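# Move the apple from plate to board and press down

## Task

Lift the apple off the plate and put it down on the plain wooden surface of the cutting board, far from the knife and from every edge of the board, then press it steadily downward onto the board for a few seconds without easing off. Shifting the board or the knife ends the run as a failure, and so does squashing the apple by pressing too hard. It also fails if anything is still moving when the scene ends, if the result only holds because the robot is keeping it in place, if whatever the robot is touching at the end sinks more than roughly a fingernail's width once released, or if anything ends up off the table.

## Robot and tools

Robot: a single arm carrying a five-finger right hand. Everything is steered through one reference called the hand point. It sits 0.05 m in front of the palm, where the index pad and thumb tip meet in a pinch. Its own axes: +z runs along the straightened fingers, which extend 0.06 to 0.07 m past it; +y comes out of the palm; +x crosses the palm toward the little finger. A bracket on the little-finger side of the wrist protrudes 0.03 m beyond the point along +y and 0.11 m across the palm, and it can collide with objects.

Scene frame: origin on the table top under the arm base, +z up, +y to the left when facing along +x. Results report the hand point position in metres and its orientation as a quaternion (w,x,y,z), plus linear (m/s) and angular (rad/s) velocities. The printed position may be slightly wrong at long reach.

The 14-number row (every value in [-1, 1]), used by execute_actions and move, in this order: dx, dy, dz, rx, ry, rz, little, ring, middle, index, thumb_bend, thumb_turn, force_limit, speed.
- dx..rz are an offset, not a pose. They are counted from the hand point pose in the most recent result that reported it (or from the current pose if no result in this scene has shown it yet, and for any later call within the same reply). They are expressed in the hand point's own axes. 1.0 equals 0.6 m of translation or 180 degrees of rotation; rx, ry, rz form a single rotation vector. All-zero offsets are not a pause: they pull the hand back to the reference pose.
- The five finger values are absolute targets: +1 straight/open, -1 fully curled. thumb_turn +1 places the thumb beside the palm, -1 opposes it in front of the palm. A pinch is roughly index -0.22, thumb_bend -0.75, thumb_turn -0.57. To wrap the whole hand round an object 0.035 to 0.08 m wide, turn the thumb in front of the palm first, before reaching it.
- force_limit maps linearly from about 0 N (-1) to 10 N (+1) at the fingertip (15 N for the two thumb motors); a closing motor halts at that load. speed maps from near zero (-1) to full (+1); full speed sweeps a finger's travel in 0.6 s. For a soft grip close at speed -0.9 or below.

Tools:
- execute_actions {"actions": [...], "pictures": bool}. Empty list: just read the state. One action {"rows": [[14 numbers], ...], "steps": n}: up to 15 rows and 15 steps of 1/30 s; each row is measured from the same reference pose, and the last row repeats if rows run out. A wait {"steps": n} (up to 300) counts from the previous result, including your reply time.
- move {"target": [14 numbers], "speed": m/s 0.002 to 0.5 (default 0.25; turning limited to twice that in rad/s), "stop_force": N 9 to 40, optional}. Drives the hand point in a straight line toward the offset pose, lasting 0.5 to 10 s; it does not avoid obstacles. Hand values are sent at the start. With stop_force the path halts when the wrist sensor feels that much extra push against the motion, then backs off two steps and holds; use it only with very low speed for contact, not on rotating moves, and omit it when moving away from something you are pressing. The result adds a move: line with the ending (done, contact, off_target, moving, held, fault), the limits that acted (paced = pose clipped, held = steps blocked) and the distance from target.
- wait {"seconds": 0 to 10}: let time pass without new commands.
- zoom_image {"camera": "cam_low" or "cam_wrist", "region": [x0, y0, x1, y1]}, pixels, at most 504 by 504. cam_low is 672x504, cam_wrist 504x504.
- show_instructions: shows the reference image.
- finished_scene {"scene": 1 or 2}: ends and grades the scene; irreversible.

Motion details: each step the commanded pose is clipped to 100 mm and 16 degrees from the measured pose, and the arm lags about 0.17 s; large moves may not finish in one action, so read the pose and send the remainder. Position beats orientation when both cannot be met. HELD or pose unreachable lines mean the clearance check altered or blocked commands.

Hand readouts: hand_measured (positions on the target scale), hand_stopped_by (moving, target, force, stalled, fault), hand_load_n (fingertip load, positive pushing open), each with six values in motor order. A grip that has slipped shows as loads near 0. Motors move only when their target changes by 0.01 or more; to squeeze more, raise force_limit and send a target further closed than measured.

Wrist force and torque lines give sensor readings in the hand point axes; pressing on a surface reads as force pointing back into the arm. Offsets up to about 4 N, noise up to 2.4 N, saturation near 50 N per axis.

Things to avoid: the arm is stiff, so driving even slightly past a firm contact can trigger a fault stop (joint torque at its limit, or 150 N of outside force), which freezes the arm for 10 s. Approach the board slowly and press the apple only moderately so it is not crushed. Don't bump the board or knife, drop the apple, or knock anything off the table. Holding loads heats motors; MOTOR HOT appears at 70 °C and at 85 °C an OVER-TEMPERATURE FAULT brakes the arm. A loose object may occasionally get nudged by an outside push.

Each tool is called after ">>>" as a command line: name --argument value for each argument, lists and objects as JSON in quotes; but a table of rows of numbers goes row by row, as --pt "numbers of a row", without its own name.

Reference images:

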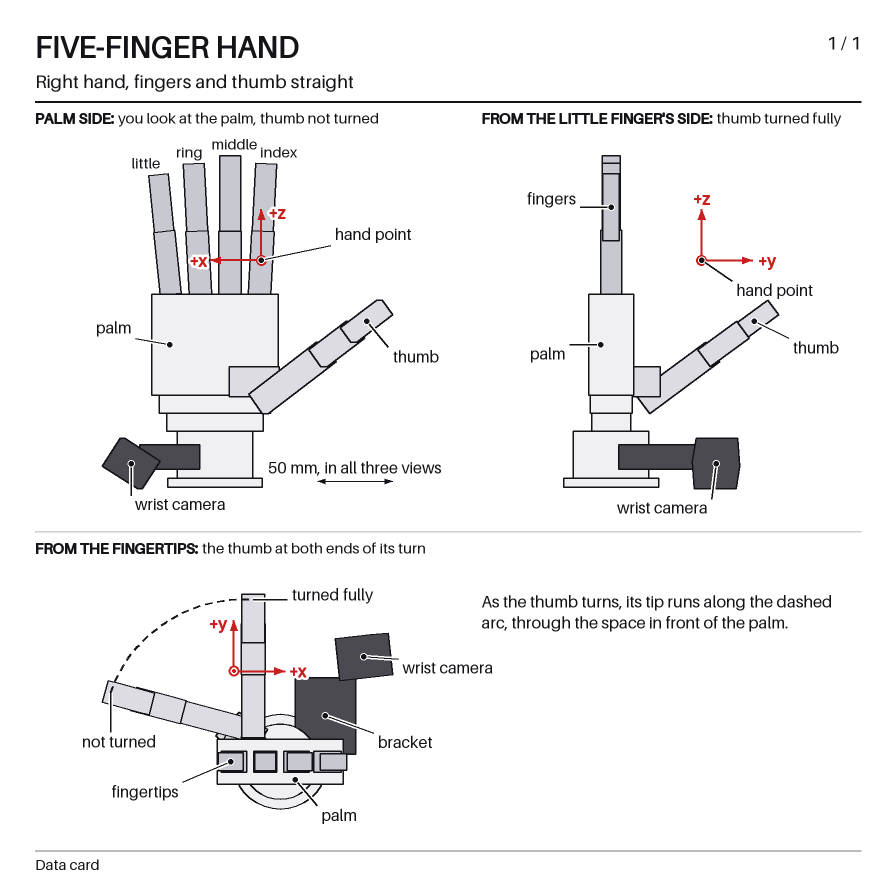

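## Session

>>> execute_actions --actions '[]'

Scene clock: 0.00 s of 4800.00 s.
end_effector_position=(+0.5203, -0.2045, +0.2932) hand_measured=(+1.000, +1.000, +1.000, +1.000, +1.000, +1.000) hand_load_n=(+0.0, +0.0, +0.0, +0.0, +0.0, +0.0) hand_stopped_by=(target, target, target, target, target, target) hand_force_limit=0.00 hand_speed=-0.80 end_effector_quat_wxyz=(+0.351, +0.657, +0.653, +0.137) end_effector_velocity=(+0.000, +0.000, -0.000) end_effector_angular_velocity=(-0.000, +0.000, +0.001)
Joint positions: [-1.128 -0.856  1.741  0.666  0.724 -0.816]
Joint velocities: [ 0.    -0.    -0.    -0.    -0.    -0.001]
Wrist force (N, on the end effector, along its own x y z axes, offset not removed): no reading
Wrist torque (N m, same axes, about the end effector's origin, offset not removed): no reading
Hand target: +0.520, -0.204, +0.293; +0.351, +0.657, +0.653, +0.137

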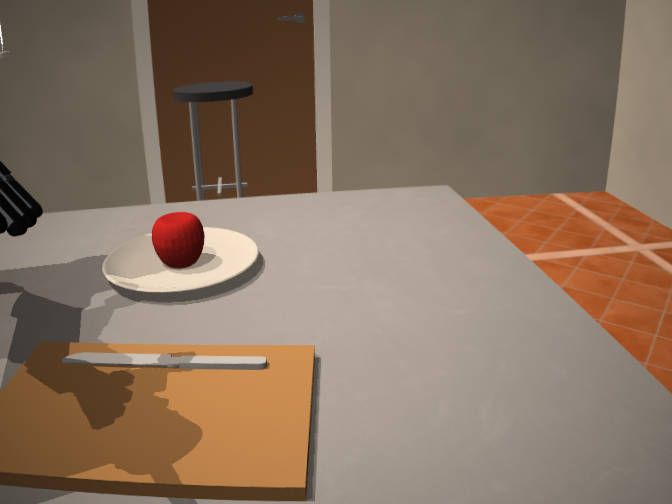

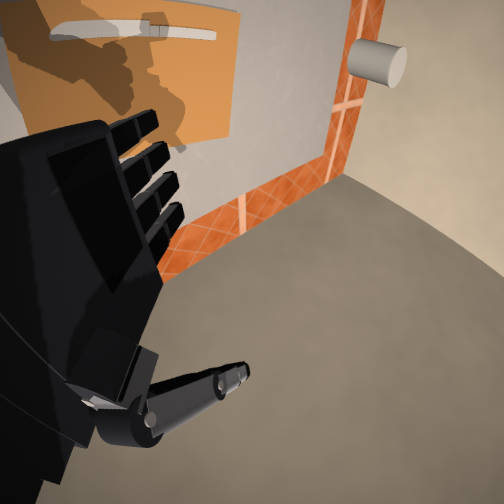

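>>> move --target '[0.632,0.028,-0.011,-0.135,-0.034,-0.954,1,1,1,1,1,-1,0,0.5]' --speed 0.4

Scene clock: 22.27 s of 4800.00 s.
end_effector_position=(+0.5701, +0.1604, +0.2034) hand_measured=(+1.000, +1.000, +1.000, +1.000, +1.000, -1.000) hand_load_n=(+0.0, +0.0, +0.0, +0.0, +0.0, +0.0) hand_stopped_by=(target, target, target, target, target, target) hand_force_limit=0.00 hand_speed=0.50 end_effector_quat_wxyz=(-0.270, +0.652, -0.655, +0.271) end_effector_velocity=(+0.000, +0.002, -0.000) end_effector_angular_velocity=(-0.005, +0.006, +0.008)
Joint positions: [-0.677 -1.215  1.619  0.631  0.553 -3.168]
Joint velocities: [ 0.004  0.003 -0.008  0.011  0.001 -0.013]
Wrist force (N, on the end effector, along its own x y z axes, offset not removed): [-0.3 1.5 -1.2]
Wrist torque (N m, same axes, about the end effector's origin, offset not removed): [0.27 0.14 0.14]
Hand target: +0.570, +0.161, +0.203; -0.270, +0.652, -0.654, +0.271
Off the commanded pose: 0.001 m, 0 deg.
After step 100, 14.53 s passed at rest.
move: done
camera_calibration (this result's frames):
cam_wrist: T_world_to_cam=[[-0.693244, 0.0844888, -0.715733, 0.524091], [-0.359919, 0.819812, 0.445385, -0.0226058], [0.624396, 0.566366, -0.537921, -0.20687], [0, 0, 0, 1]] pos_world=[0.484355, 0.0914168, 0.273898]

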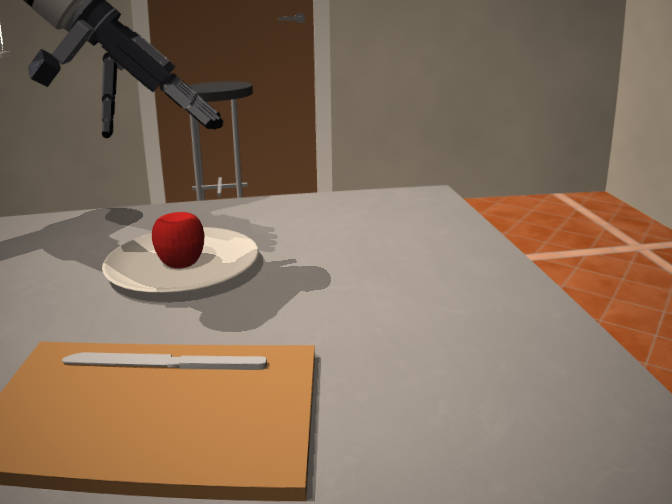

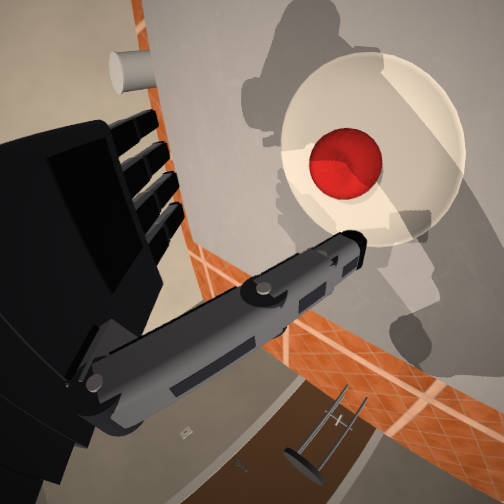

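>>> move --target '[-0.02,0.088,0.147,0,0,0,1,1,1,1,1,-1,0,0.5]'

Scene clock: 27.03 s of 4800.00 s.
end_effector_position=(+0.5951, +0.1723, +0.1040) hand_measured=(+1.000, +1.000, +1.000, +1.000, +1.000, -1.000) hand_load_n=(+0.0, +0.0, +0.0, +0.0, +0.0, +0.0) hand_stopped_by=(target, target, target, target, target, target) hand_force_limit=0.00 hand_speed=0.50 end_effector_quat_wxyz=(-0.270, +0.652, -0.655, +0.271) end_effector_velocity=(+0.001, -0.000, -0.003) end_effector_angular_velocity=(+0.000, -0.001, -0.001)
Joint positions: [-0.483 -1.185  1.693  0.305  0.671 -2.898]
Joint velocities: [ 0.005  0.001  0.003 -0.01   0.004  0.008]
Wrist force (N, on the end effector, along its own x y z axes, offset not removed): [1.6 1.0 -0.9]
Wrist torque (N m, same axes, about the end effector's origin, offset not removed): [0.28 -0.25 0.26]
Hand target: +0.595, +0.172, +0.104; -0.270, +0.652, -0.655, +0.272
Off the commanded pose: 0.000 m, 0 deg.
After step 100, 0.37 s passed at rest.
move: done
camera_calibration (this result's frames):
cam_wrist: T_world_to_cam=[[-0.693215, 0.0843077, -0.715783, 0.469375], [-0.359906, 0.819953, 0.445135, 0.0209362], [0.624436, 0.566189, -0.538061, -0.282642], [0, 0, 0, 1]] pos_world=[0.509404, 0.10329, 0.174573]

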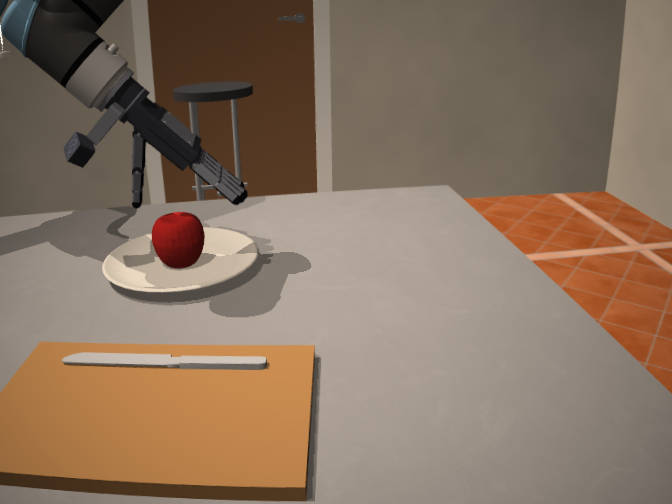

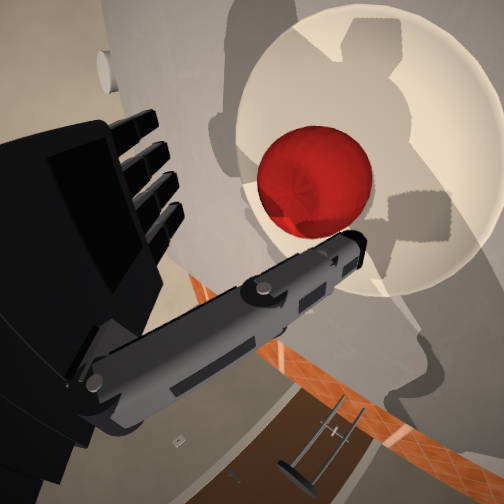

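>>> move --target '[0,0.067,0.063,0,0,0,1,1,1,1,1,-1,0,0.5]' --speed 0.06 --stop_force 10

>>> zoom_image --camera "cam_low" --region '[80,130,290,310]'

Scene clock: 32.27 s of 4800.00 s.
end_effector_position=(+0.5935, +0.1723, +0.0491) hand_measured=(+1.000, +1.000, +1.000, +1.000, +1.000, -1.000) hand_load_n=(+0.0, +0.0, +0.0, +0.0, +0.0, +0.0) hand_stopped_by=(target, target, target, target, target, target) hand_force_limit=0.00 hand_speed=0.50 end_effector_quat_wxyz=(-0.270, +0.652, -0.655, +0.271) end_effector_velocity=(+0.000, +0.000, -0.002) end_effector_angular_velocity=(+0.001, -0.000, -0.000)
Joint positions: [-0.399 -1.163  1.76   0.146  0.731 -2.806]
Joint velocities: [ 0.004  0.001  0.001 -0.006  0.003  0.005]
Wrist force (N, on the end effector, along its own x y z axes, offset not removed): [0.6 1.2 -0.4]
Wrist torque (N m, same axes, about the end effector's origin, offset not removed): [0.20 -0.03 0.16]
Hand target: +0.593, +0.172, +0.049; -0.270, +0.652, -0.655, +0.271
Off the commanded pose: 0.000 m, 0 deg.
After step 100, 0.53 s passed at rest.
move: done
camera_calibration (this result's frames):
cam_wrist: T_world_to_cam=[[-0.693186, 0.0842146, -0.715822, 0.428937], [-0.359916, 0.820017, 0.445008, 0.04478], [0.624462, 0.56611, -0.538114, -0.311135], [0, 0, 0, 1]] pos_world=[0.507742, 0.103293, 0.119689]

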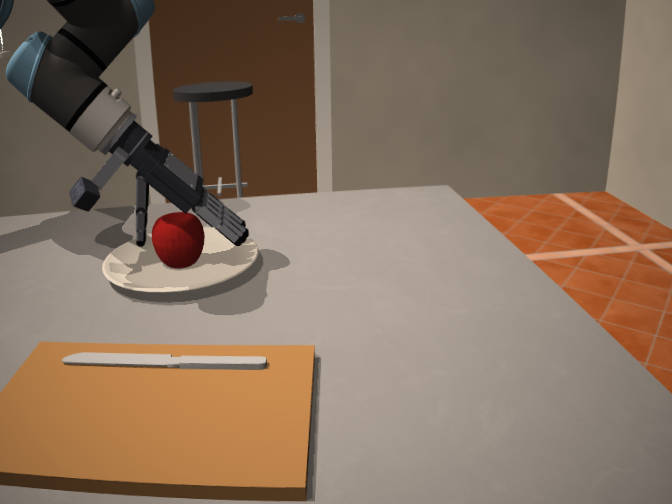

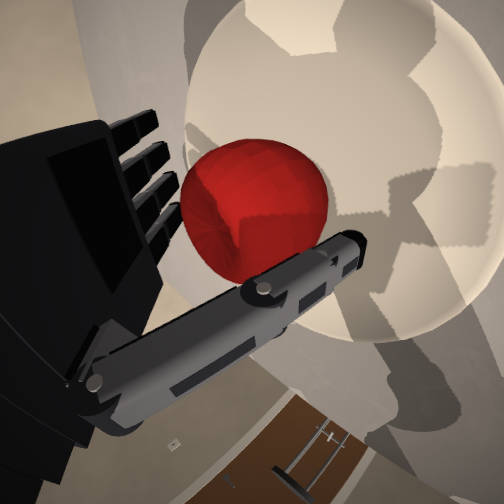

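Region (80, 130, 290, 310) of cam_low's 672x504 image, scaled by 2.400, with more detail than that image has; it fills the top 432 rows of this view, and the rest is white.

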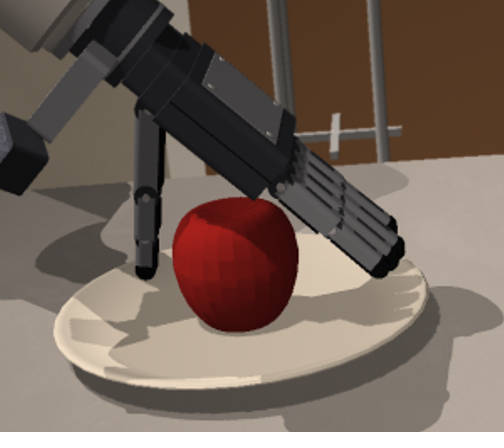

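>>> move --target '[0.004,0.004,0.018,0,0,0,0.65,0.65,0.65,0.65,1,-1,0,0]' --speed 0.02 --stop_force 10

>>> move --target '[0,0,0,0,0,0,-0.2,-0.4,-0.4,-0.4,0.2,-1,0,-0.8]'

>>> zoom_image --camera "cam_low" --region '[80,130,290,310]'

Scene clock: 38.77 s of 4800.00 s.
end_effector_position=(+0.5993, +0.1699, +0.0400) hand_measured=(+0.650, +0.650, +0.650, +0.650, +1.000, -1.000) hand_load_n=(+0.0, +0.0, +0.0, +0.0, +0.0, +0.0) hand_stopped_by=(target, target, target, target, target, target) hand_force_limit=0.00 hand_speed=0.00 end_effector_quat_wxyz=(-0.270, +0.652, -0.655, +0.271) end_effector_velocity=(+0.001, -0.001, -0.002) end_effector_angular_velocity=(-0.000, -0.000, -0.000)
Joint positions: [-0.383 -1.143  1.751  0.124  0.743 -2.79 ]
Joint velocities: [ 0.004  0.004 -0.002 -0.005  0.003  0.004]
Wrist force (N, on the end effector, along its own x y z axes, offset not removed): [0.7 1.3 -1.1]
Wrist torque (N m, same axes, about the end effector's origin, offset not removed): [0.25 -0.09 0.15]
Hand target: +0.599, +0.170, +0.040; -0.270, +0.652, -0.655, +0.271
Off the commanded pose: 0.000 m, 0 deg.
After step 100, 2.33 s passed at rest.
move: done
camera_calibration (this result's frames):
cam_wrist: T_world_to_cam=[[-0.693182, 0.0841949, -0.715828, 0.426641], [-0.359919, 0.820029, 0.444984, 0.0528553], [0.624465, 0.566095, -0.538126, -0.318315], [0, 0, 0, 1]] pos_world=[0.51354, 0.100933, 0.110588]

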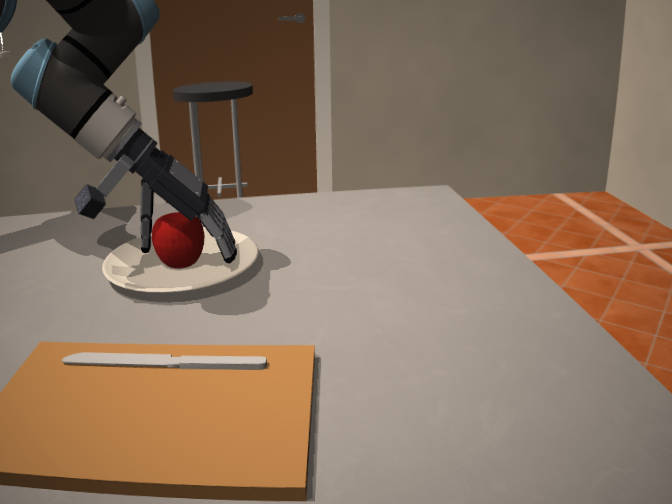

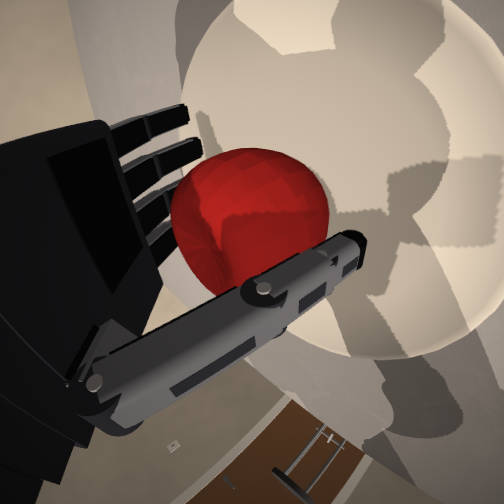

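Scene clock: 41.60 s of 4800.00 s.
end_effector_position=(+0.5993, +0.1699, +0.0400) hand_measured=(-0.200, +0.076, +0.210, +0.176, +0.718, -1.000) hand_load_n=(+0.0, +7.0, +3.0, +5.5, +10.0, +2.5) hand_stopped_by=(target, force, force, force, force, target) hand_force_limit=0.00 hand_speed=-0.80 end_effector_quat_wxyz=(-0.270, +0.652, -0.655, +0.271) end_effector_velocity=(+0.000, -0.001, +0.000) end_effector_angular_velocity=(-0.000, -0.000, -0.001)
Joint positions: [-0.383 -1.143  1.751  0.124  0.743 -2.79 ]
Joint velocities: [-0.001  0.     0.    -0.     0.001  0.   ]
Wrist force (N, on the end effector, along its own x y z axes, offset not removed): [0.6 3.1 1.5]
Wrist torque (N m, same axes, about the end effector's origin, offset not removed): [0.35 -0.09 0.21]
Hand target: +0.599, +0.170, +0.040; -0.270, +0.652, -0.655, +0.271
Off the commanded pose: 0.000 m, 0 deg.
move: done
camera_calibration (this result's frames):
cam_wrist: T_world_to_cam=[[-0.693185, 0.0841983, -0.715824, 0.426639], [-0.359915, 0.820028, 0.444988, 0.0528526], [0.624464, 0.566095, -0.538128, -0.318314], [0, 0, 0, 1]] pos_world=[0.513538, 0.100933, 0.110587]

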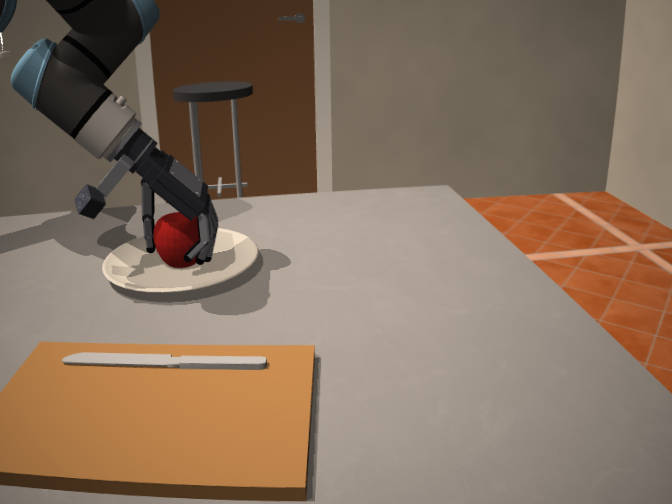

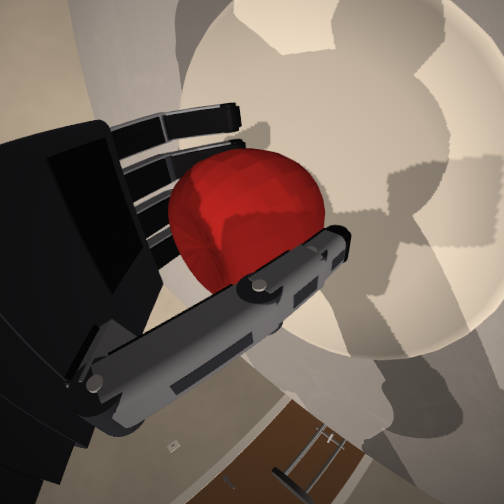

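Region (80, 130, 290, 310) of cam_low's 672x504 image, scaled by 2.400, with more detail than that image has; it fills the top 432 rows of this view, and the rest is white.

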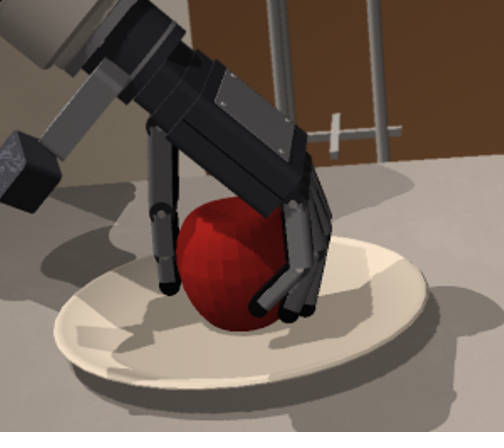

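>>> move --target '[0,-0.071,-0.071,0,0,0,-0.2,-0.4,-0.4,-0.4,0.2,-1,0,-0.8]' --speed 0.15

>>> move --target '[0.59,0,0.015,0,0,0,-0.2,-0.4,-0.4,-0.4,0.2,-1,0,-0.8]'

Scene clock: 45.67 s of 4800.00 s.
end_effector_position=(+0.5992, +0.1699, +0.1000) hand_measured=(-0.200, +0.076, +0.210, +0.176, +0.718, -1.000) hand_load_n=(+0.0, +7.0, +3.0, +5.5, +10.0, +2.5) hand_stopped_by=(target, force, force, force, force, target) hand_force_limit=0.00 hand_speed=-0.80 end_effector_quat_wxyz=(-0.270, +0.652, -0.655, +0.271) end_effector_velocity=(-0.000, -0.000, +0.002) end_effector_angular_velocity=(+0.001, +0.002, -0.000)
Joint positions: [-0.476 -1.173  1.686  0.293  0.676 -2.89 ]
Joint velocities: [-0.003  0.001 -0.004  0.009 -0.003 -0.006]
Wrist force (N, on the end effector, along its own x y z axes, offset not removed): [0.3 2.3 0.5]
Wrist torque (N m, same axes, about the end effector's origin, offset not removed): [0.26 -0.01 0.23]
Hand target: +0.599, +0.170, +0.100; -0.270, +0.652, -0.655, +0.271
Off the commanded pose: 0.000 m, 0 deg.
move: done
camera_calibration (this result's frames):
cam_wrist: T_world_to_cam=[[-0.693137, 0.0843188, -0.715857, 0.469484], [-0.35996, 0.81994, 0.445114, 0.0261738], [0.624492, 0.566205, -0.53798, -0.286105], [0, 0, 0, 1]] pos_world=[0.513508, 0.100947, 0.170514]

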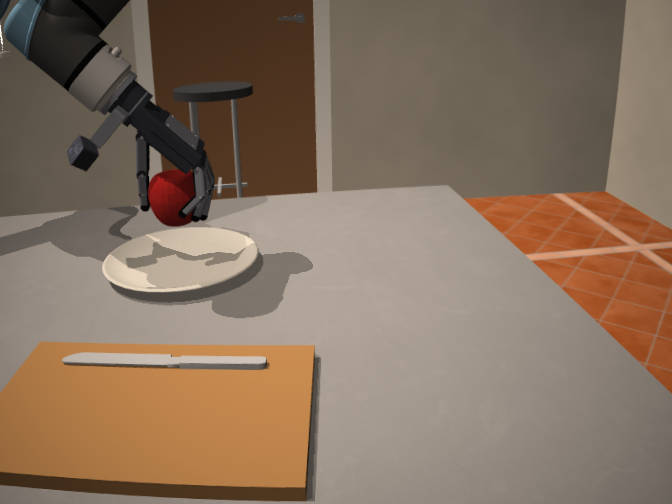

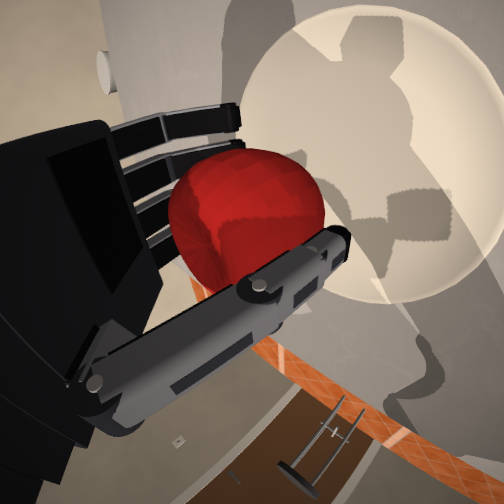

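Scene clock: 47.73 s of 4800.00 s.
end_effector_position=(+0.6047, -0.1835, +0.0935) hand_measured=(-0.200, +0.076, +0.210, +0.176, +0.718, -1.000) hand_load_n=(+0.0, +7.0, +3.0, +5.5, +10.0, +2.5) hand_stopped_by=(target, force, force, force, force, target) hand_force_limit=0.00 hand_speed=-0.80 end_effector_quat_wxyz=(-0.270, +0.652, -0.655, +0.271) end_effector_velocity=(+0.000, -0.002, -0.000) end_effector_angular_velocity=(+0.002, +0.004, +0.002)
Joint positions: [-0.844 -0.459  1.291  0.474  0.487 -3.479]
Joint velocities: [-0.001  0.009 -0.011  0.013 -0.002 -0.01 ]
Wrist force (N, on the end effector, along its own x y z axes, offset not removed): [0.4 2.7 0.4]
Wrist torque (N m, same axes, about the end effector's origin, offset not removed): [0.28 0.01 0.20]
Hand target: +0.605, -0.184, +0.093; -0.270, +0.652, -0.655, +0.271
Off the commanded pose: 0.001 m, 0 deg.
move: done
camera_calibration (this result's frames):
cam_wrist: T_world_to_cam=[[-0.693321, 0.0845671, -0.71565, 0.498508], [-0.359991, 0.819655, 0.445615, 0.320689], [0.62427, 0.566582, -0.53784, -0.0927], [0, 0, 0, 1]] pos_world=[0.51894, -0.252489, 0.163996]

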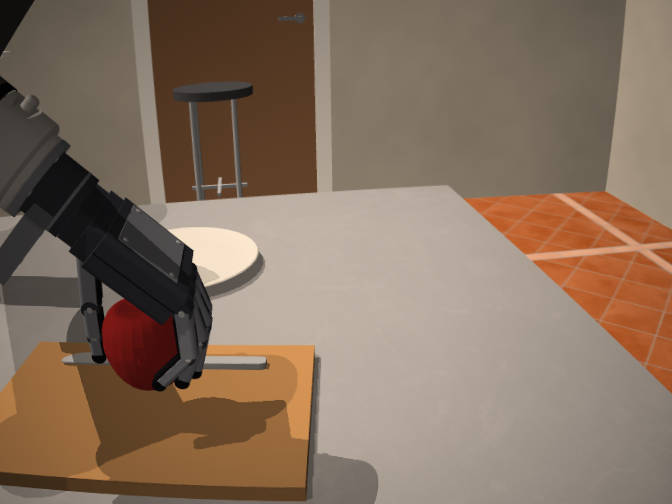

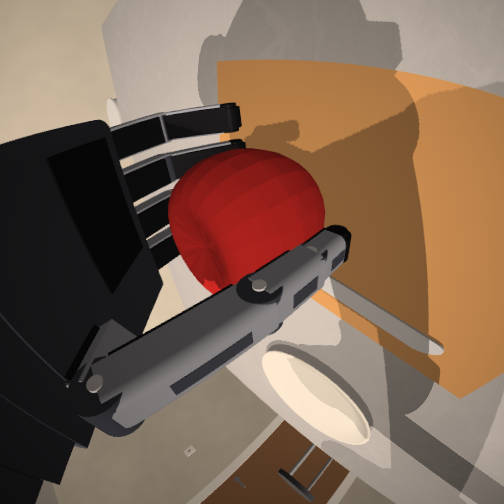

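>>> move --target '[-0.004,0.038,0.038,0,0,0,-0.2,-0.4,-0.4,-0.4,0.2,-1,0,-0.8]' --speed 0.05 --stop_force 9

>>> move --target '[0,0.025,0.025,0,0,0,-0.2,-0.4,-0.4,-0.4,0.2,-1,0,-0.8]' --speed 0.004 --stop_force 14

>>> wait --seconds 1

>>> zoom_image --camera "cam_low" --region '[50,280,290,500]'

Scene clock: 55.33 s of 4800.00 s.
end_effector_position=(+0.6047, -0.1811, +0.0615) hand_measured=(-0.200, +0.076, +0.210, +0.176, +0.718, -1.000) hand_load_n=(+0.0, +7.0, +3.0, +5.5, +10.0, +2.5) hand_stopped_by=(target, force, force, force, force, target) hand_force_limit=0.00 hand_speed=-0.80 end_effector_quat_wxyz=(-0.270, +0.652, -0.655, +0.271) end_effector_velocity=(+0.000, +0.000, -0.002) end_effector_angular_velocity=(-0.000, -0.001, +0.000)
Joint positions: [-0.811 -0.454  1.338  0.364  0.496 -3.412]
Joint velocities: [ 0.002  0.     0.004 -0.009  0.     0.005]
Wrist force (N, on the end effector, along its own x y z axes, offset not removed): [1.5 2.7 0.8]
Wrist torque (N m, same axes, about the end effector's origin, offset not removed): [0.29 -0.14 0.23]
Hand target: +0.605, -0.181, +0.061; -0.270, +0.652, -0.655, +0.271
Off the commanded pose: 0.000 m, 0 deg.
After step 100, 3.20 s passed at rest.
move: done
camera_calibration (this result's frames):
cam_wrist: T_world_to_cam=[[-0.693346, 0.0845765, -0.715624, 0.47545], [-0.359948, 0.819673, 0.445616, 0.332997], [0.624267, 0.566553, -0.537874, -0.111285], [0, 0, 0, 1]] pos_world=[0.518984, -0.250112, 0.131998]

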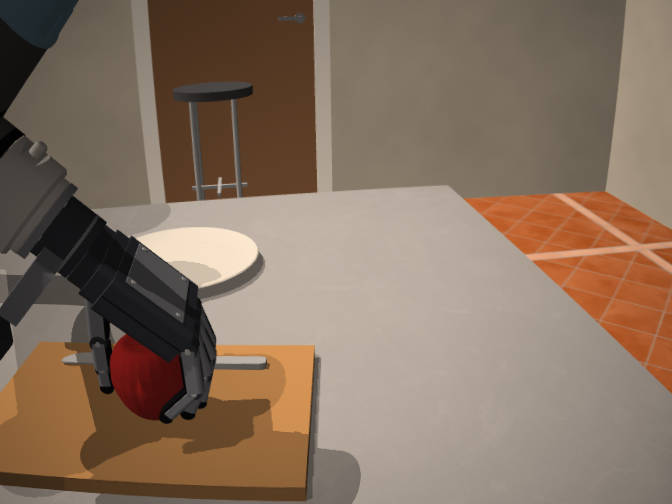

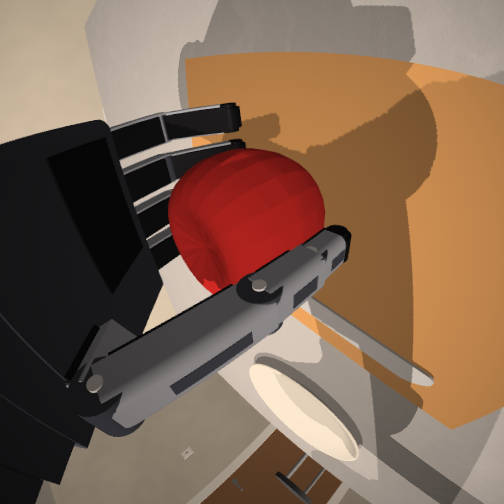

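Scene clock: 59.37 s of 4800.00 s.
end_effector_position=(+0.6047, -0.1810, +0.0468) hand_measured=(-0.200, +0.076, +0.208, +0.176, +0.720, -1.000) hand_load_n=(+0.0, +5.5, +2.0, +3.5, +10.5, +1.0) hand_stopped_by=(target, force, force, force, force, target) hand_force_limit=0.00 hand_speed=-0.80 end_effector_quat_wxyz=(-0.270, +0.652, -0.655, +0.271) end_effector_velocity=(+0.000, +0.001, +0.001) end_effector_angular_velocity=(+0.004, +0.002, -0.002)
Joint positions: [-0.797 -0.449  1.355  0.316  0.501 -3.383]
Joint velocities: [ 0.001 -0.    -0.002  0.006 -0.     0.002]
Wrist force (N, on the end effector, along its own x y z axes, offset not removed): [2.7 -7.4 -13.6]
Wrist torque (N m, same axes, about the end effector's origin, offset not removed): [0.16 0.16 -0.02]
Hand target: +0.605, -0.181, +0.047; -0.270, +0.652, -0.655, +0.271
Off the commanded pose: 0.007 m, 0 deg.
move: contact
camera_calibration (this result's frames):
cam_wrist: T_world_to_cam=[[-0.69341, 0.0849606, -0.715516, 0.46502], [-0.359661, 0.819658, 0.445875, 0.339316], [0.624361, 0.566518, -0.537803, -0.119294], [0, 0, 0, 1]] pos_world=[0.518971, -0.250049, 0.11728]

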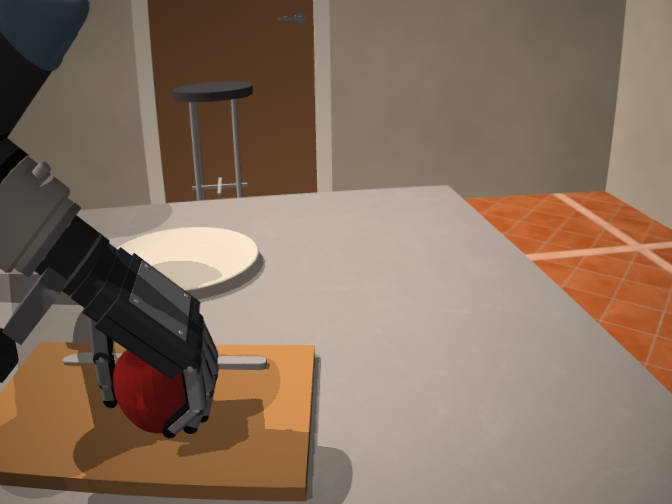

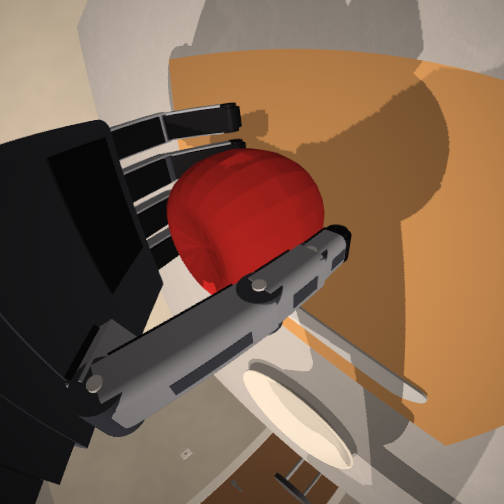

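Scene clock: 60.37 s of 4800.00 s.
end_effector_position=(+0.6047, -0.1811, +0.0471) hand_measured=(-0.200, +0.076, +0.208, +0.176, +0.720, -1.000) hand_load_n=(+0.0, +6.0, +2.5, +4.5, +10.0, +2.0) hand_stopped_by=(target, force, force, force, force, target) hand_force_limit=0.00 hand_speed=-0.80 end_effector_quat_wxyz=(-0.270, +0.652, -0.655, +0.271) end_effector_velocity=(+0.000, -0.000, +0.000) end_effector_angular_velocity=(-0.000, -0.000, +0.001)
Joint positions: [-0.797 -0.449  1.354  0.316  0.501 -3.384]
Joint velocities: [ 0.     0.    -0.001 -0.    -0.    -0.001]
Wrist force (N, on the end effector, along its own x y z axes, offset not removed): [2.0 0.1 -5.5]
Wrist torque (N m, same axes, about the end effector's origin, offset not removed): [0.25 0.01 0.16]
Hand target: +0.605, -0.181, +0.047; -0.270, +0.652, -0.655, +0.271
Off the commanded pose: 0.007 m, 0 deg.
Steps of this call (steps 1 to 30: nothing new was sent). Readings (end_effector_position | what the end effector reports):
1: (+0.6047, -0.1810, +0.0468) | hand_measured=(-0.200, +0.076, +0.208, +0.176, +0.720, -1.000) hand_load_n=(+0.0, +5.5, +2.0, +3.5, +10.5, +1.0) hand_stopped_by=(target, force, force, force, force, target) hand_force_limit=0.00 hand_speed=-0.80
2: (+0.6047, -0.1810, +0.0468) | hand_measured=(-0.200, +0.076, +0.208, +0.176, +0.720, -1.000) hand_load_n=(+0.0, +5.5, +2.0, +3.5, +10.5, +1.0) hand_stopped_by=(target, force, force, force, force, target) hand_force_limit=0.00 hand_speed=-0.80
4: (+0.6047, -0.1811, +0.0469) | hand_measured=(-0.200, +0.076, +0.208, +0.176, +0.720, -1.000) hand_load_n=(+0.0, +6.0, +2.0, +4.0, +10.5, +1.0) hand_stopped_by=(target, force, force, force, force, target) hand_force_limit=0.00 hand_speed=-0.80
8: (+0.6047, -0.1811, +0.0470) | hand_measured=(-0.200, +0.076, +0.208, +0.176, +0.720, -1.000) hand_load_n=(+0.0, +6.0, +2.0, +4.0, +10.5, +1.5) hand_stopped_by=(target, force, force, force, force, target) hand_force_limit=0.00 hand_speed=-0.80
30: the state above
camera_calibration (this result's frames):
cam_wrist: T_world_to_cam=[[-0.69326, 0.0845284, -0.715713, 0.465164], [-0.359995, 0.819708, 0.445513, 0.339454], [0.624334, 0.56651, -0.537841, -0.119065], [0, 0, 0, 1]] pos_world=[0.519018, -0.250122, 0.117655]

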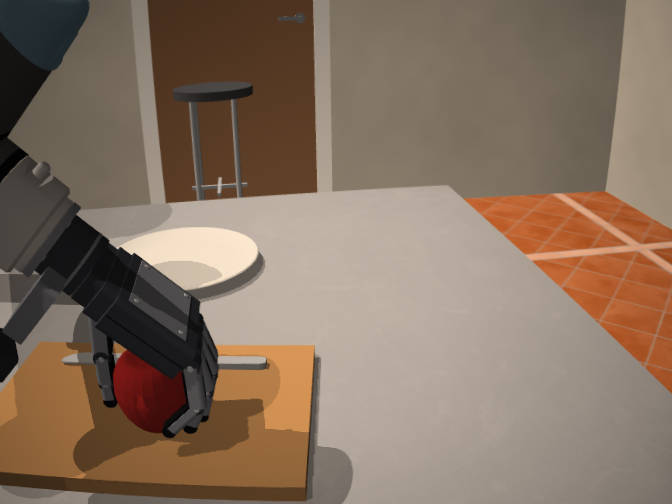

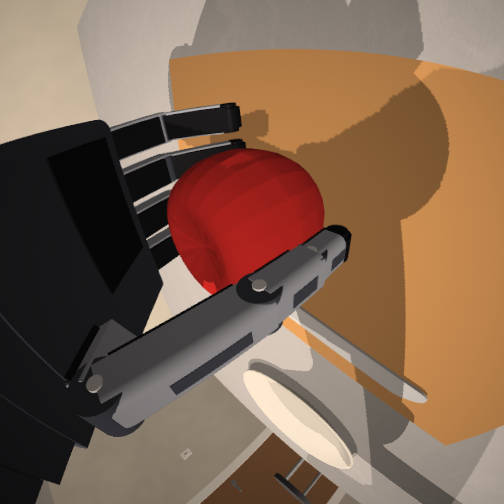

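Region (50, 280, 290, 500) of cam_low's 672x504 image, scaled by 2.100, with more detail than that image has; it fills the top 462 rows of this view, and the rest is white.

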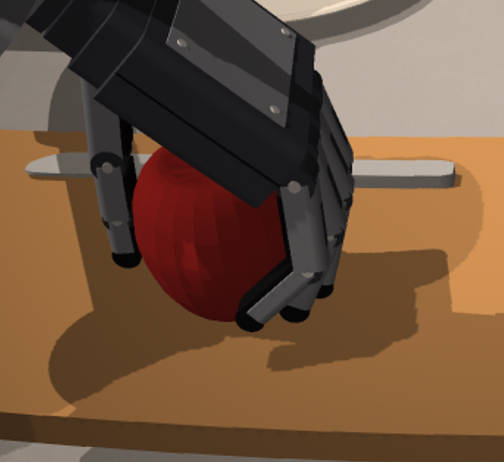

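>>> execute_actions --actions '[{"rows":[[0,0.0007,0.0005,0,0,0,-0.2,-0.4,-0.4,-0.4,0.2,-1,0,-0.8]]}]' --pictures false

>>> execute_actions --actions '[{"steps":60}]' --pictures false

Scene clock: 63.77 s of 4800.00 s.
end_effector_position=(+0.6047, -0.1811, +0.0467) hand_measured=(-0.200, +0.076, +0.208, +0.176, +0.720, -1.000) hand_load_n=(+0.0, +5.5, +2.0, +4.0, +10.0, +1.5) hand_stopped_by=(target, force, force, force, force, target) hand_force_limit=0.00 hand_speed=-0.80 end_effector_quat_wxyz=(-0.270, +0.652, -0.655, +0.271) end_effector_velocity=(-0.001, +0.000, -0.001) end_effector_angular_velocity=(+0.002, +0.001, -0.000)
Joint positions: [-0.797 -0.449  1.355  0.315  0.501 -3.383]
Joint velocities: [ 0.     0.     0.002 -0.001 -0.001  0.   ]
Wrist force (N, on the end effector, along its own x y z axes, offset not removed): [2.6 -8.3 -13.1]
Wrist torque (N m, same axes, about the end effector's origin, offset not removed): [0.08 0.10 0.01]
Hand target: +0.605, -0.181, +0.047; -0.270, +0.652, -0.655, +0.271
Off the commanded pose: 0.000 m, 0 deg.
Steps of this call (steps 1 to 87: nothing new was sent; steps 88 to 102: all 15 steps of this action). Readings (end_effector_position | what the end effector reports):
88: (+0.6047, -0.1811, +0.0471) | hand_measured=(-0.200, +0.076, +0.208, +0.176, +0.720, -1.000) hand_load_n=(+0.0, +6.0, +2.5, +4.5, +10.0, +2.0) hand_stopped_by=(target, force, force, force, force, target) hand_force_limit=0.00 hand_speed=-0.80
89: (+0.6047, -0.1811, +0.0471) | hand_measured=(-0.200, +0.076, +0.208, +0.176, +0.720, -1.000) hand_load_n=(+0.0, +6.0, +2.5, +4.5, +10.0, +2.0) hand_stopped_by=(target, force, force, force, force, target) hand_force_limit=0.00 hand_speed=-0.80
91: (+0.6047, -0.1812, +0.0471) | hand_measured=(-0.200, +0.076, +0.208, +0.176, +0.720, -1.000) hand_load_n=(+0.0, +6.0, +2.5, +4.5, +10.0, +2.0) hand_stopped_by=(target, force, force, force, force, target) hand_force_limit=0.00 hand_speed=-0.80
95: (+0.6047, -0.1812, +0.0469) | hand_measured=(-0.200, +0.076, +0.208, +0.176, +0.720, -1.000) hand_load_n=(+0.0, +6.0, +2.0, +4.0, +10.0, +2.0) hand_stopped_by=(target, force, force, force, force, target) hand_force_limit=0.00 hand_speed=-0.80
102: the state above

Scene clock: 65.77 s of 4800.00 s.
end_effector_position=(+0.6047, -0.1811, +0.0466) hand_measured=(-0.200, +0.076, +0.208, +0.176, +0.720, -1.000) hand_load_n=(+0.0, +5.5, +2.0, +3.5, +10.0, +1.5) hand_stopped_by=(target, force, force, force, force, target) hand_force_limit=0.00 hand_speed=-0.80 end_effector_quat_wxyz=(-0.270, +0.652, -0.655, +0.271) end_effector_velocity=(-0.000, +0.000, -0.000) end_effector_angular_velocity=(+0.000, +0.001, -0.001)
Joint positions: [-0.797 -0.449  1.355  0.315  0.501 -3.383]
Joint velocities: [ 0.    -0.     0.001 -0.     0.001  0.   ]
Wrist force (N, on the end effector, along its own x y z axes, offset not removed): [2.5 -9.1 -15.2]
Wrist torque (N m, same axes, about the end effector's origin, offset not removed): [0.15 0.12 -0.02]
Hand target: +0.605, -0.181, +0.047; -0.270, +0.652, -0.655, +0.271
Off the commanded pose: 0.000 m, 0 deg.
Steps of this call (steps 1 to 60: nothing new was sent). Readings (end_effector_position | what the end effector reports):
1: (+0.6047, -0.1811, +0.0467) | hand_measured=(-0.200, +0.076, +0.208, +0.176, +0.720, -1.000) hand_load_n=(+0.0, +5.5, +2.0, +4.0, +10.0, +1.5) hand_stopped_by=(target, force, force, force, force, target) hand_force_limit=0.00 hand_speed=-0.80
2: (+0.6047, -0.1811, +0.0467) | hand_measured=(-0.200, +0.076, +0.208, +0.176, +0.720, -1.000) hand_load_n=(+0.0, +5.5, +2.0, +4.0, +10.0, +1.5) hand_stopped_by=(target, force, force, force, force, target) hand_force_limit=0.00 hand_speed=-0.80
4: (+0.6047, -0.1811, +0.0467) | hand_measured=(-0.200, +0.076, +0.208, +0.176, +0.720, -1.000) hand_load_n=(+0.0, +5.5, +2.0, +4.0, +10.0, +1.5) hand_stopped_by=(target, force, force, force, force, target) hand_force_limit=0.00 hand_speed=-0.80
8: (+0.6047, -0.1811, +0.0466) | hand_measured=(-0.200, +0.076, +0.208, +0.176, +0.720, -1.000) hand_load_n=(+0.0, +5.5, +2.0, +3.5, +10.0, +1.5) hand_stopped_by=(target, force, force, force, force, target) hand_force_limit=0.00 hand_speed=-0.80
60: the state above

>>> execute_actions --actions '[{"steps":150}]' --pictures false

>>> move --target '[0,-0.0015,-0.0015,0,0,0,0.1,0.3,0.4,0.4,1,-1,0,-0.85]' --speed 0.003

Scene clock: 70.77 s of 4800.00 s.
end_effector_position=(+0.6047, -0.1811, +0.0466) hand_measured=(-0.200, +0.076, +0.208, +0.176, +0.720, -1.000) hand_load_n=(+0.0, +5.5, +2.0, +3.5, +10.0, +1.5) hand_stopped_by=(target, force, force, force, force, target) hand_force_limit=0.00 hand_speed=-0.80 end_effector_quat_wxyz=(-0.270, +0.652, -0.655, +0.271) end_effector_velocity=(-0.000, -0.000, -0.000) end_effector_angular_velocity=(-0.000, +0.001, +0.000)
Joint positions: [-0.797 -0.449  1.355  0.315  0.501 -3.383]
Joint velocities: [ 0.     0.     0.     0.     0.    -0.001]
Wrist force (N, on the end effector, along its own x y z axes, offset not removed): [3.4 -8.6 -15.6]
Wrist torque (N m, same axes, about the end effector's origin, offset not removed): [0.15 0.01 0.02]
Hand target: +0.605, -0.181, +0.047; -0.270, +0.652, -0.655, +0.271
Off the commanded pose: 0.000 m, 0 deg.
Steps of this call (steps 1 to 100: nothing new was sent; then 1.67 s passed at rest). Readings (end_effector_position | what the end effector reports):
1: (+0.6047, -0.1811, +0.0466) | hand_measured=(-0.200, +0.076, +0.208, +0.176, +0.720, -1.000) hand_load_n=(+0.0, +5.5, +2.0, +3.5, +10.0, +1.5) hand_stopped_by=(target, force, force, force, force, target) hand_force_limit=0.00 hand_speed=-0.80
2: (+0.6047, -0.1811, +0.0466) | hand_measured=(-0.200, +0.076, +0.208, +0.176, +0.720, -1.000) hand_load_n=(+0.0, +5.5, +2.0, +3.5, +10.0, +1.5) hand_stopped_by=(target, force, force, force, force, target) hand_force_limit=0.00 hand_speed=-0.80
4: (+0.6047, -0.1811, +0.0466) | hand_measured=(-0.200, +0.076, +0.208, +0.176, +0.720, -1.000) hand_load_n=(+0.0, +5.5, +2.0, +3.5, +10.0, +1.5) hand_stopped_by=(target, force, force, force, force, target) hand_force_limit=0.00 hand_speed=-0.80
8: (+0.6047, -0.1811, +0.0466) | hand_measured=(-0.200, +0.076, +0.208, +0.176, +0.720, -1.000) hand_load_n=(+0.0, +5.5, +2.0, +3.5, +10.0, +1.5) hand_stopped_by=(target, force, force, force, force, target) hand_force_limit=0.00 hand_speed=-0.80
100: the state above

Scene clock: 72.83 s of 4800.00 s.
end_effector_position=(+0.6047, -0.1811, +0.0479) hand_measured=(+0.100, +0.300, +0.400, +0.400, +1.000, -1.000) hand_load_n=(+0.0, +0.0, +0.0, +0.0, +0.0, +0.0) hand_stopped_by=(target, target, target, target, target, target) hand_force_limit=0.00 hand_speed=-0.85 end_effector_quat_wxyz=(-0.270, +0.652, -0.655, +0.271) end_effector_velocity=(+0.001, -0.000, +0.000) end_effector_angular_velocity=(-0.001, -0.001, +0.002)
Joint positions: [-0.798 -0.449  1.354  0.319  0.501 -3.385]
Joint velocities: [ 0.     0.    -0.002  0.    -0.001 -0.001]
Wrist force (N, on the end effector, along its own x y z axes, offset not removed): [1.7 1.0 -1.2]
Wrist torque (N m, same axes, about the end effector's origin, offset not removed): [0.15 -0.21 0.27]
Hand target: +0.605, -0.181, +0.048; -0.270, +0.652, -0.655, +0.271
Off the commanded pose: 0.000 m, 0 deg.
move: done
camera_calibration (this result's frames):
cam_wrist: T_world_to_cam=[[-0.693262, 0.084529, -0.715711, 0.465652], [-0.359996, 0.819707, 0.445516, 0.339083], [0.624332, 0.566512, -0.537841, -0.118599], [0, 0, 0, 1]] pos_world=[0.518932, -0.250122, 0.118418]

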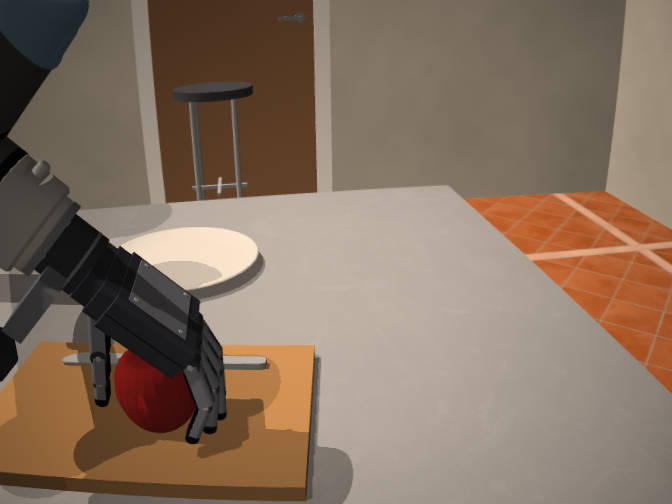

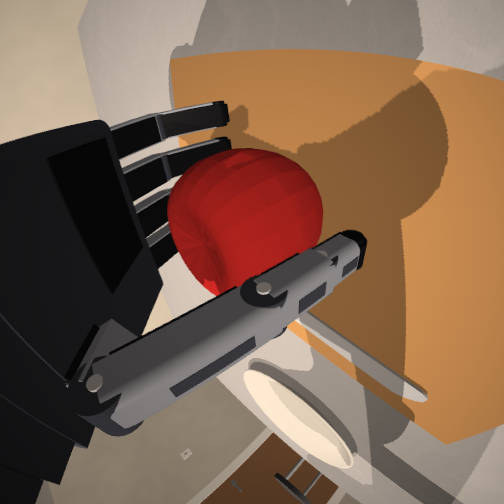

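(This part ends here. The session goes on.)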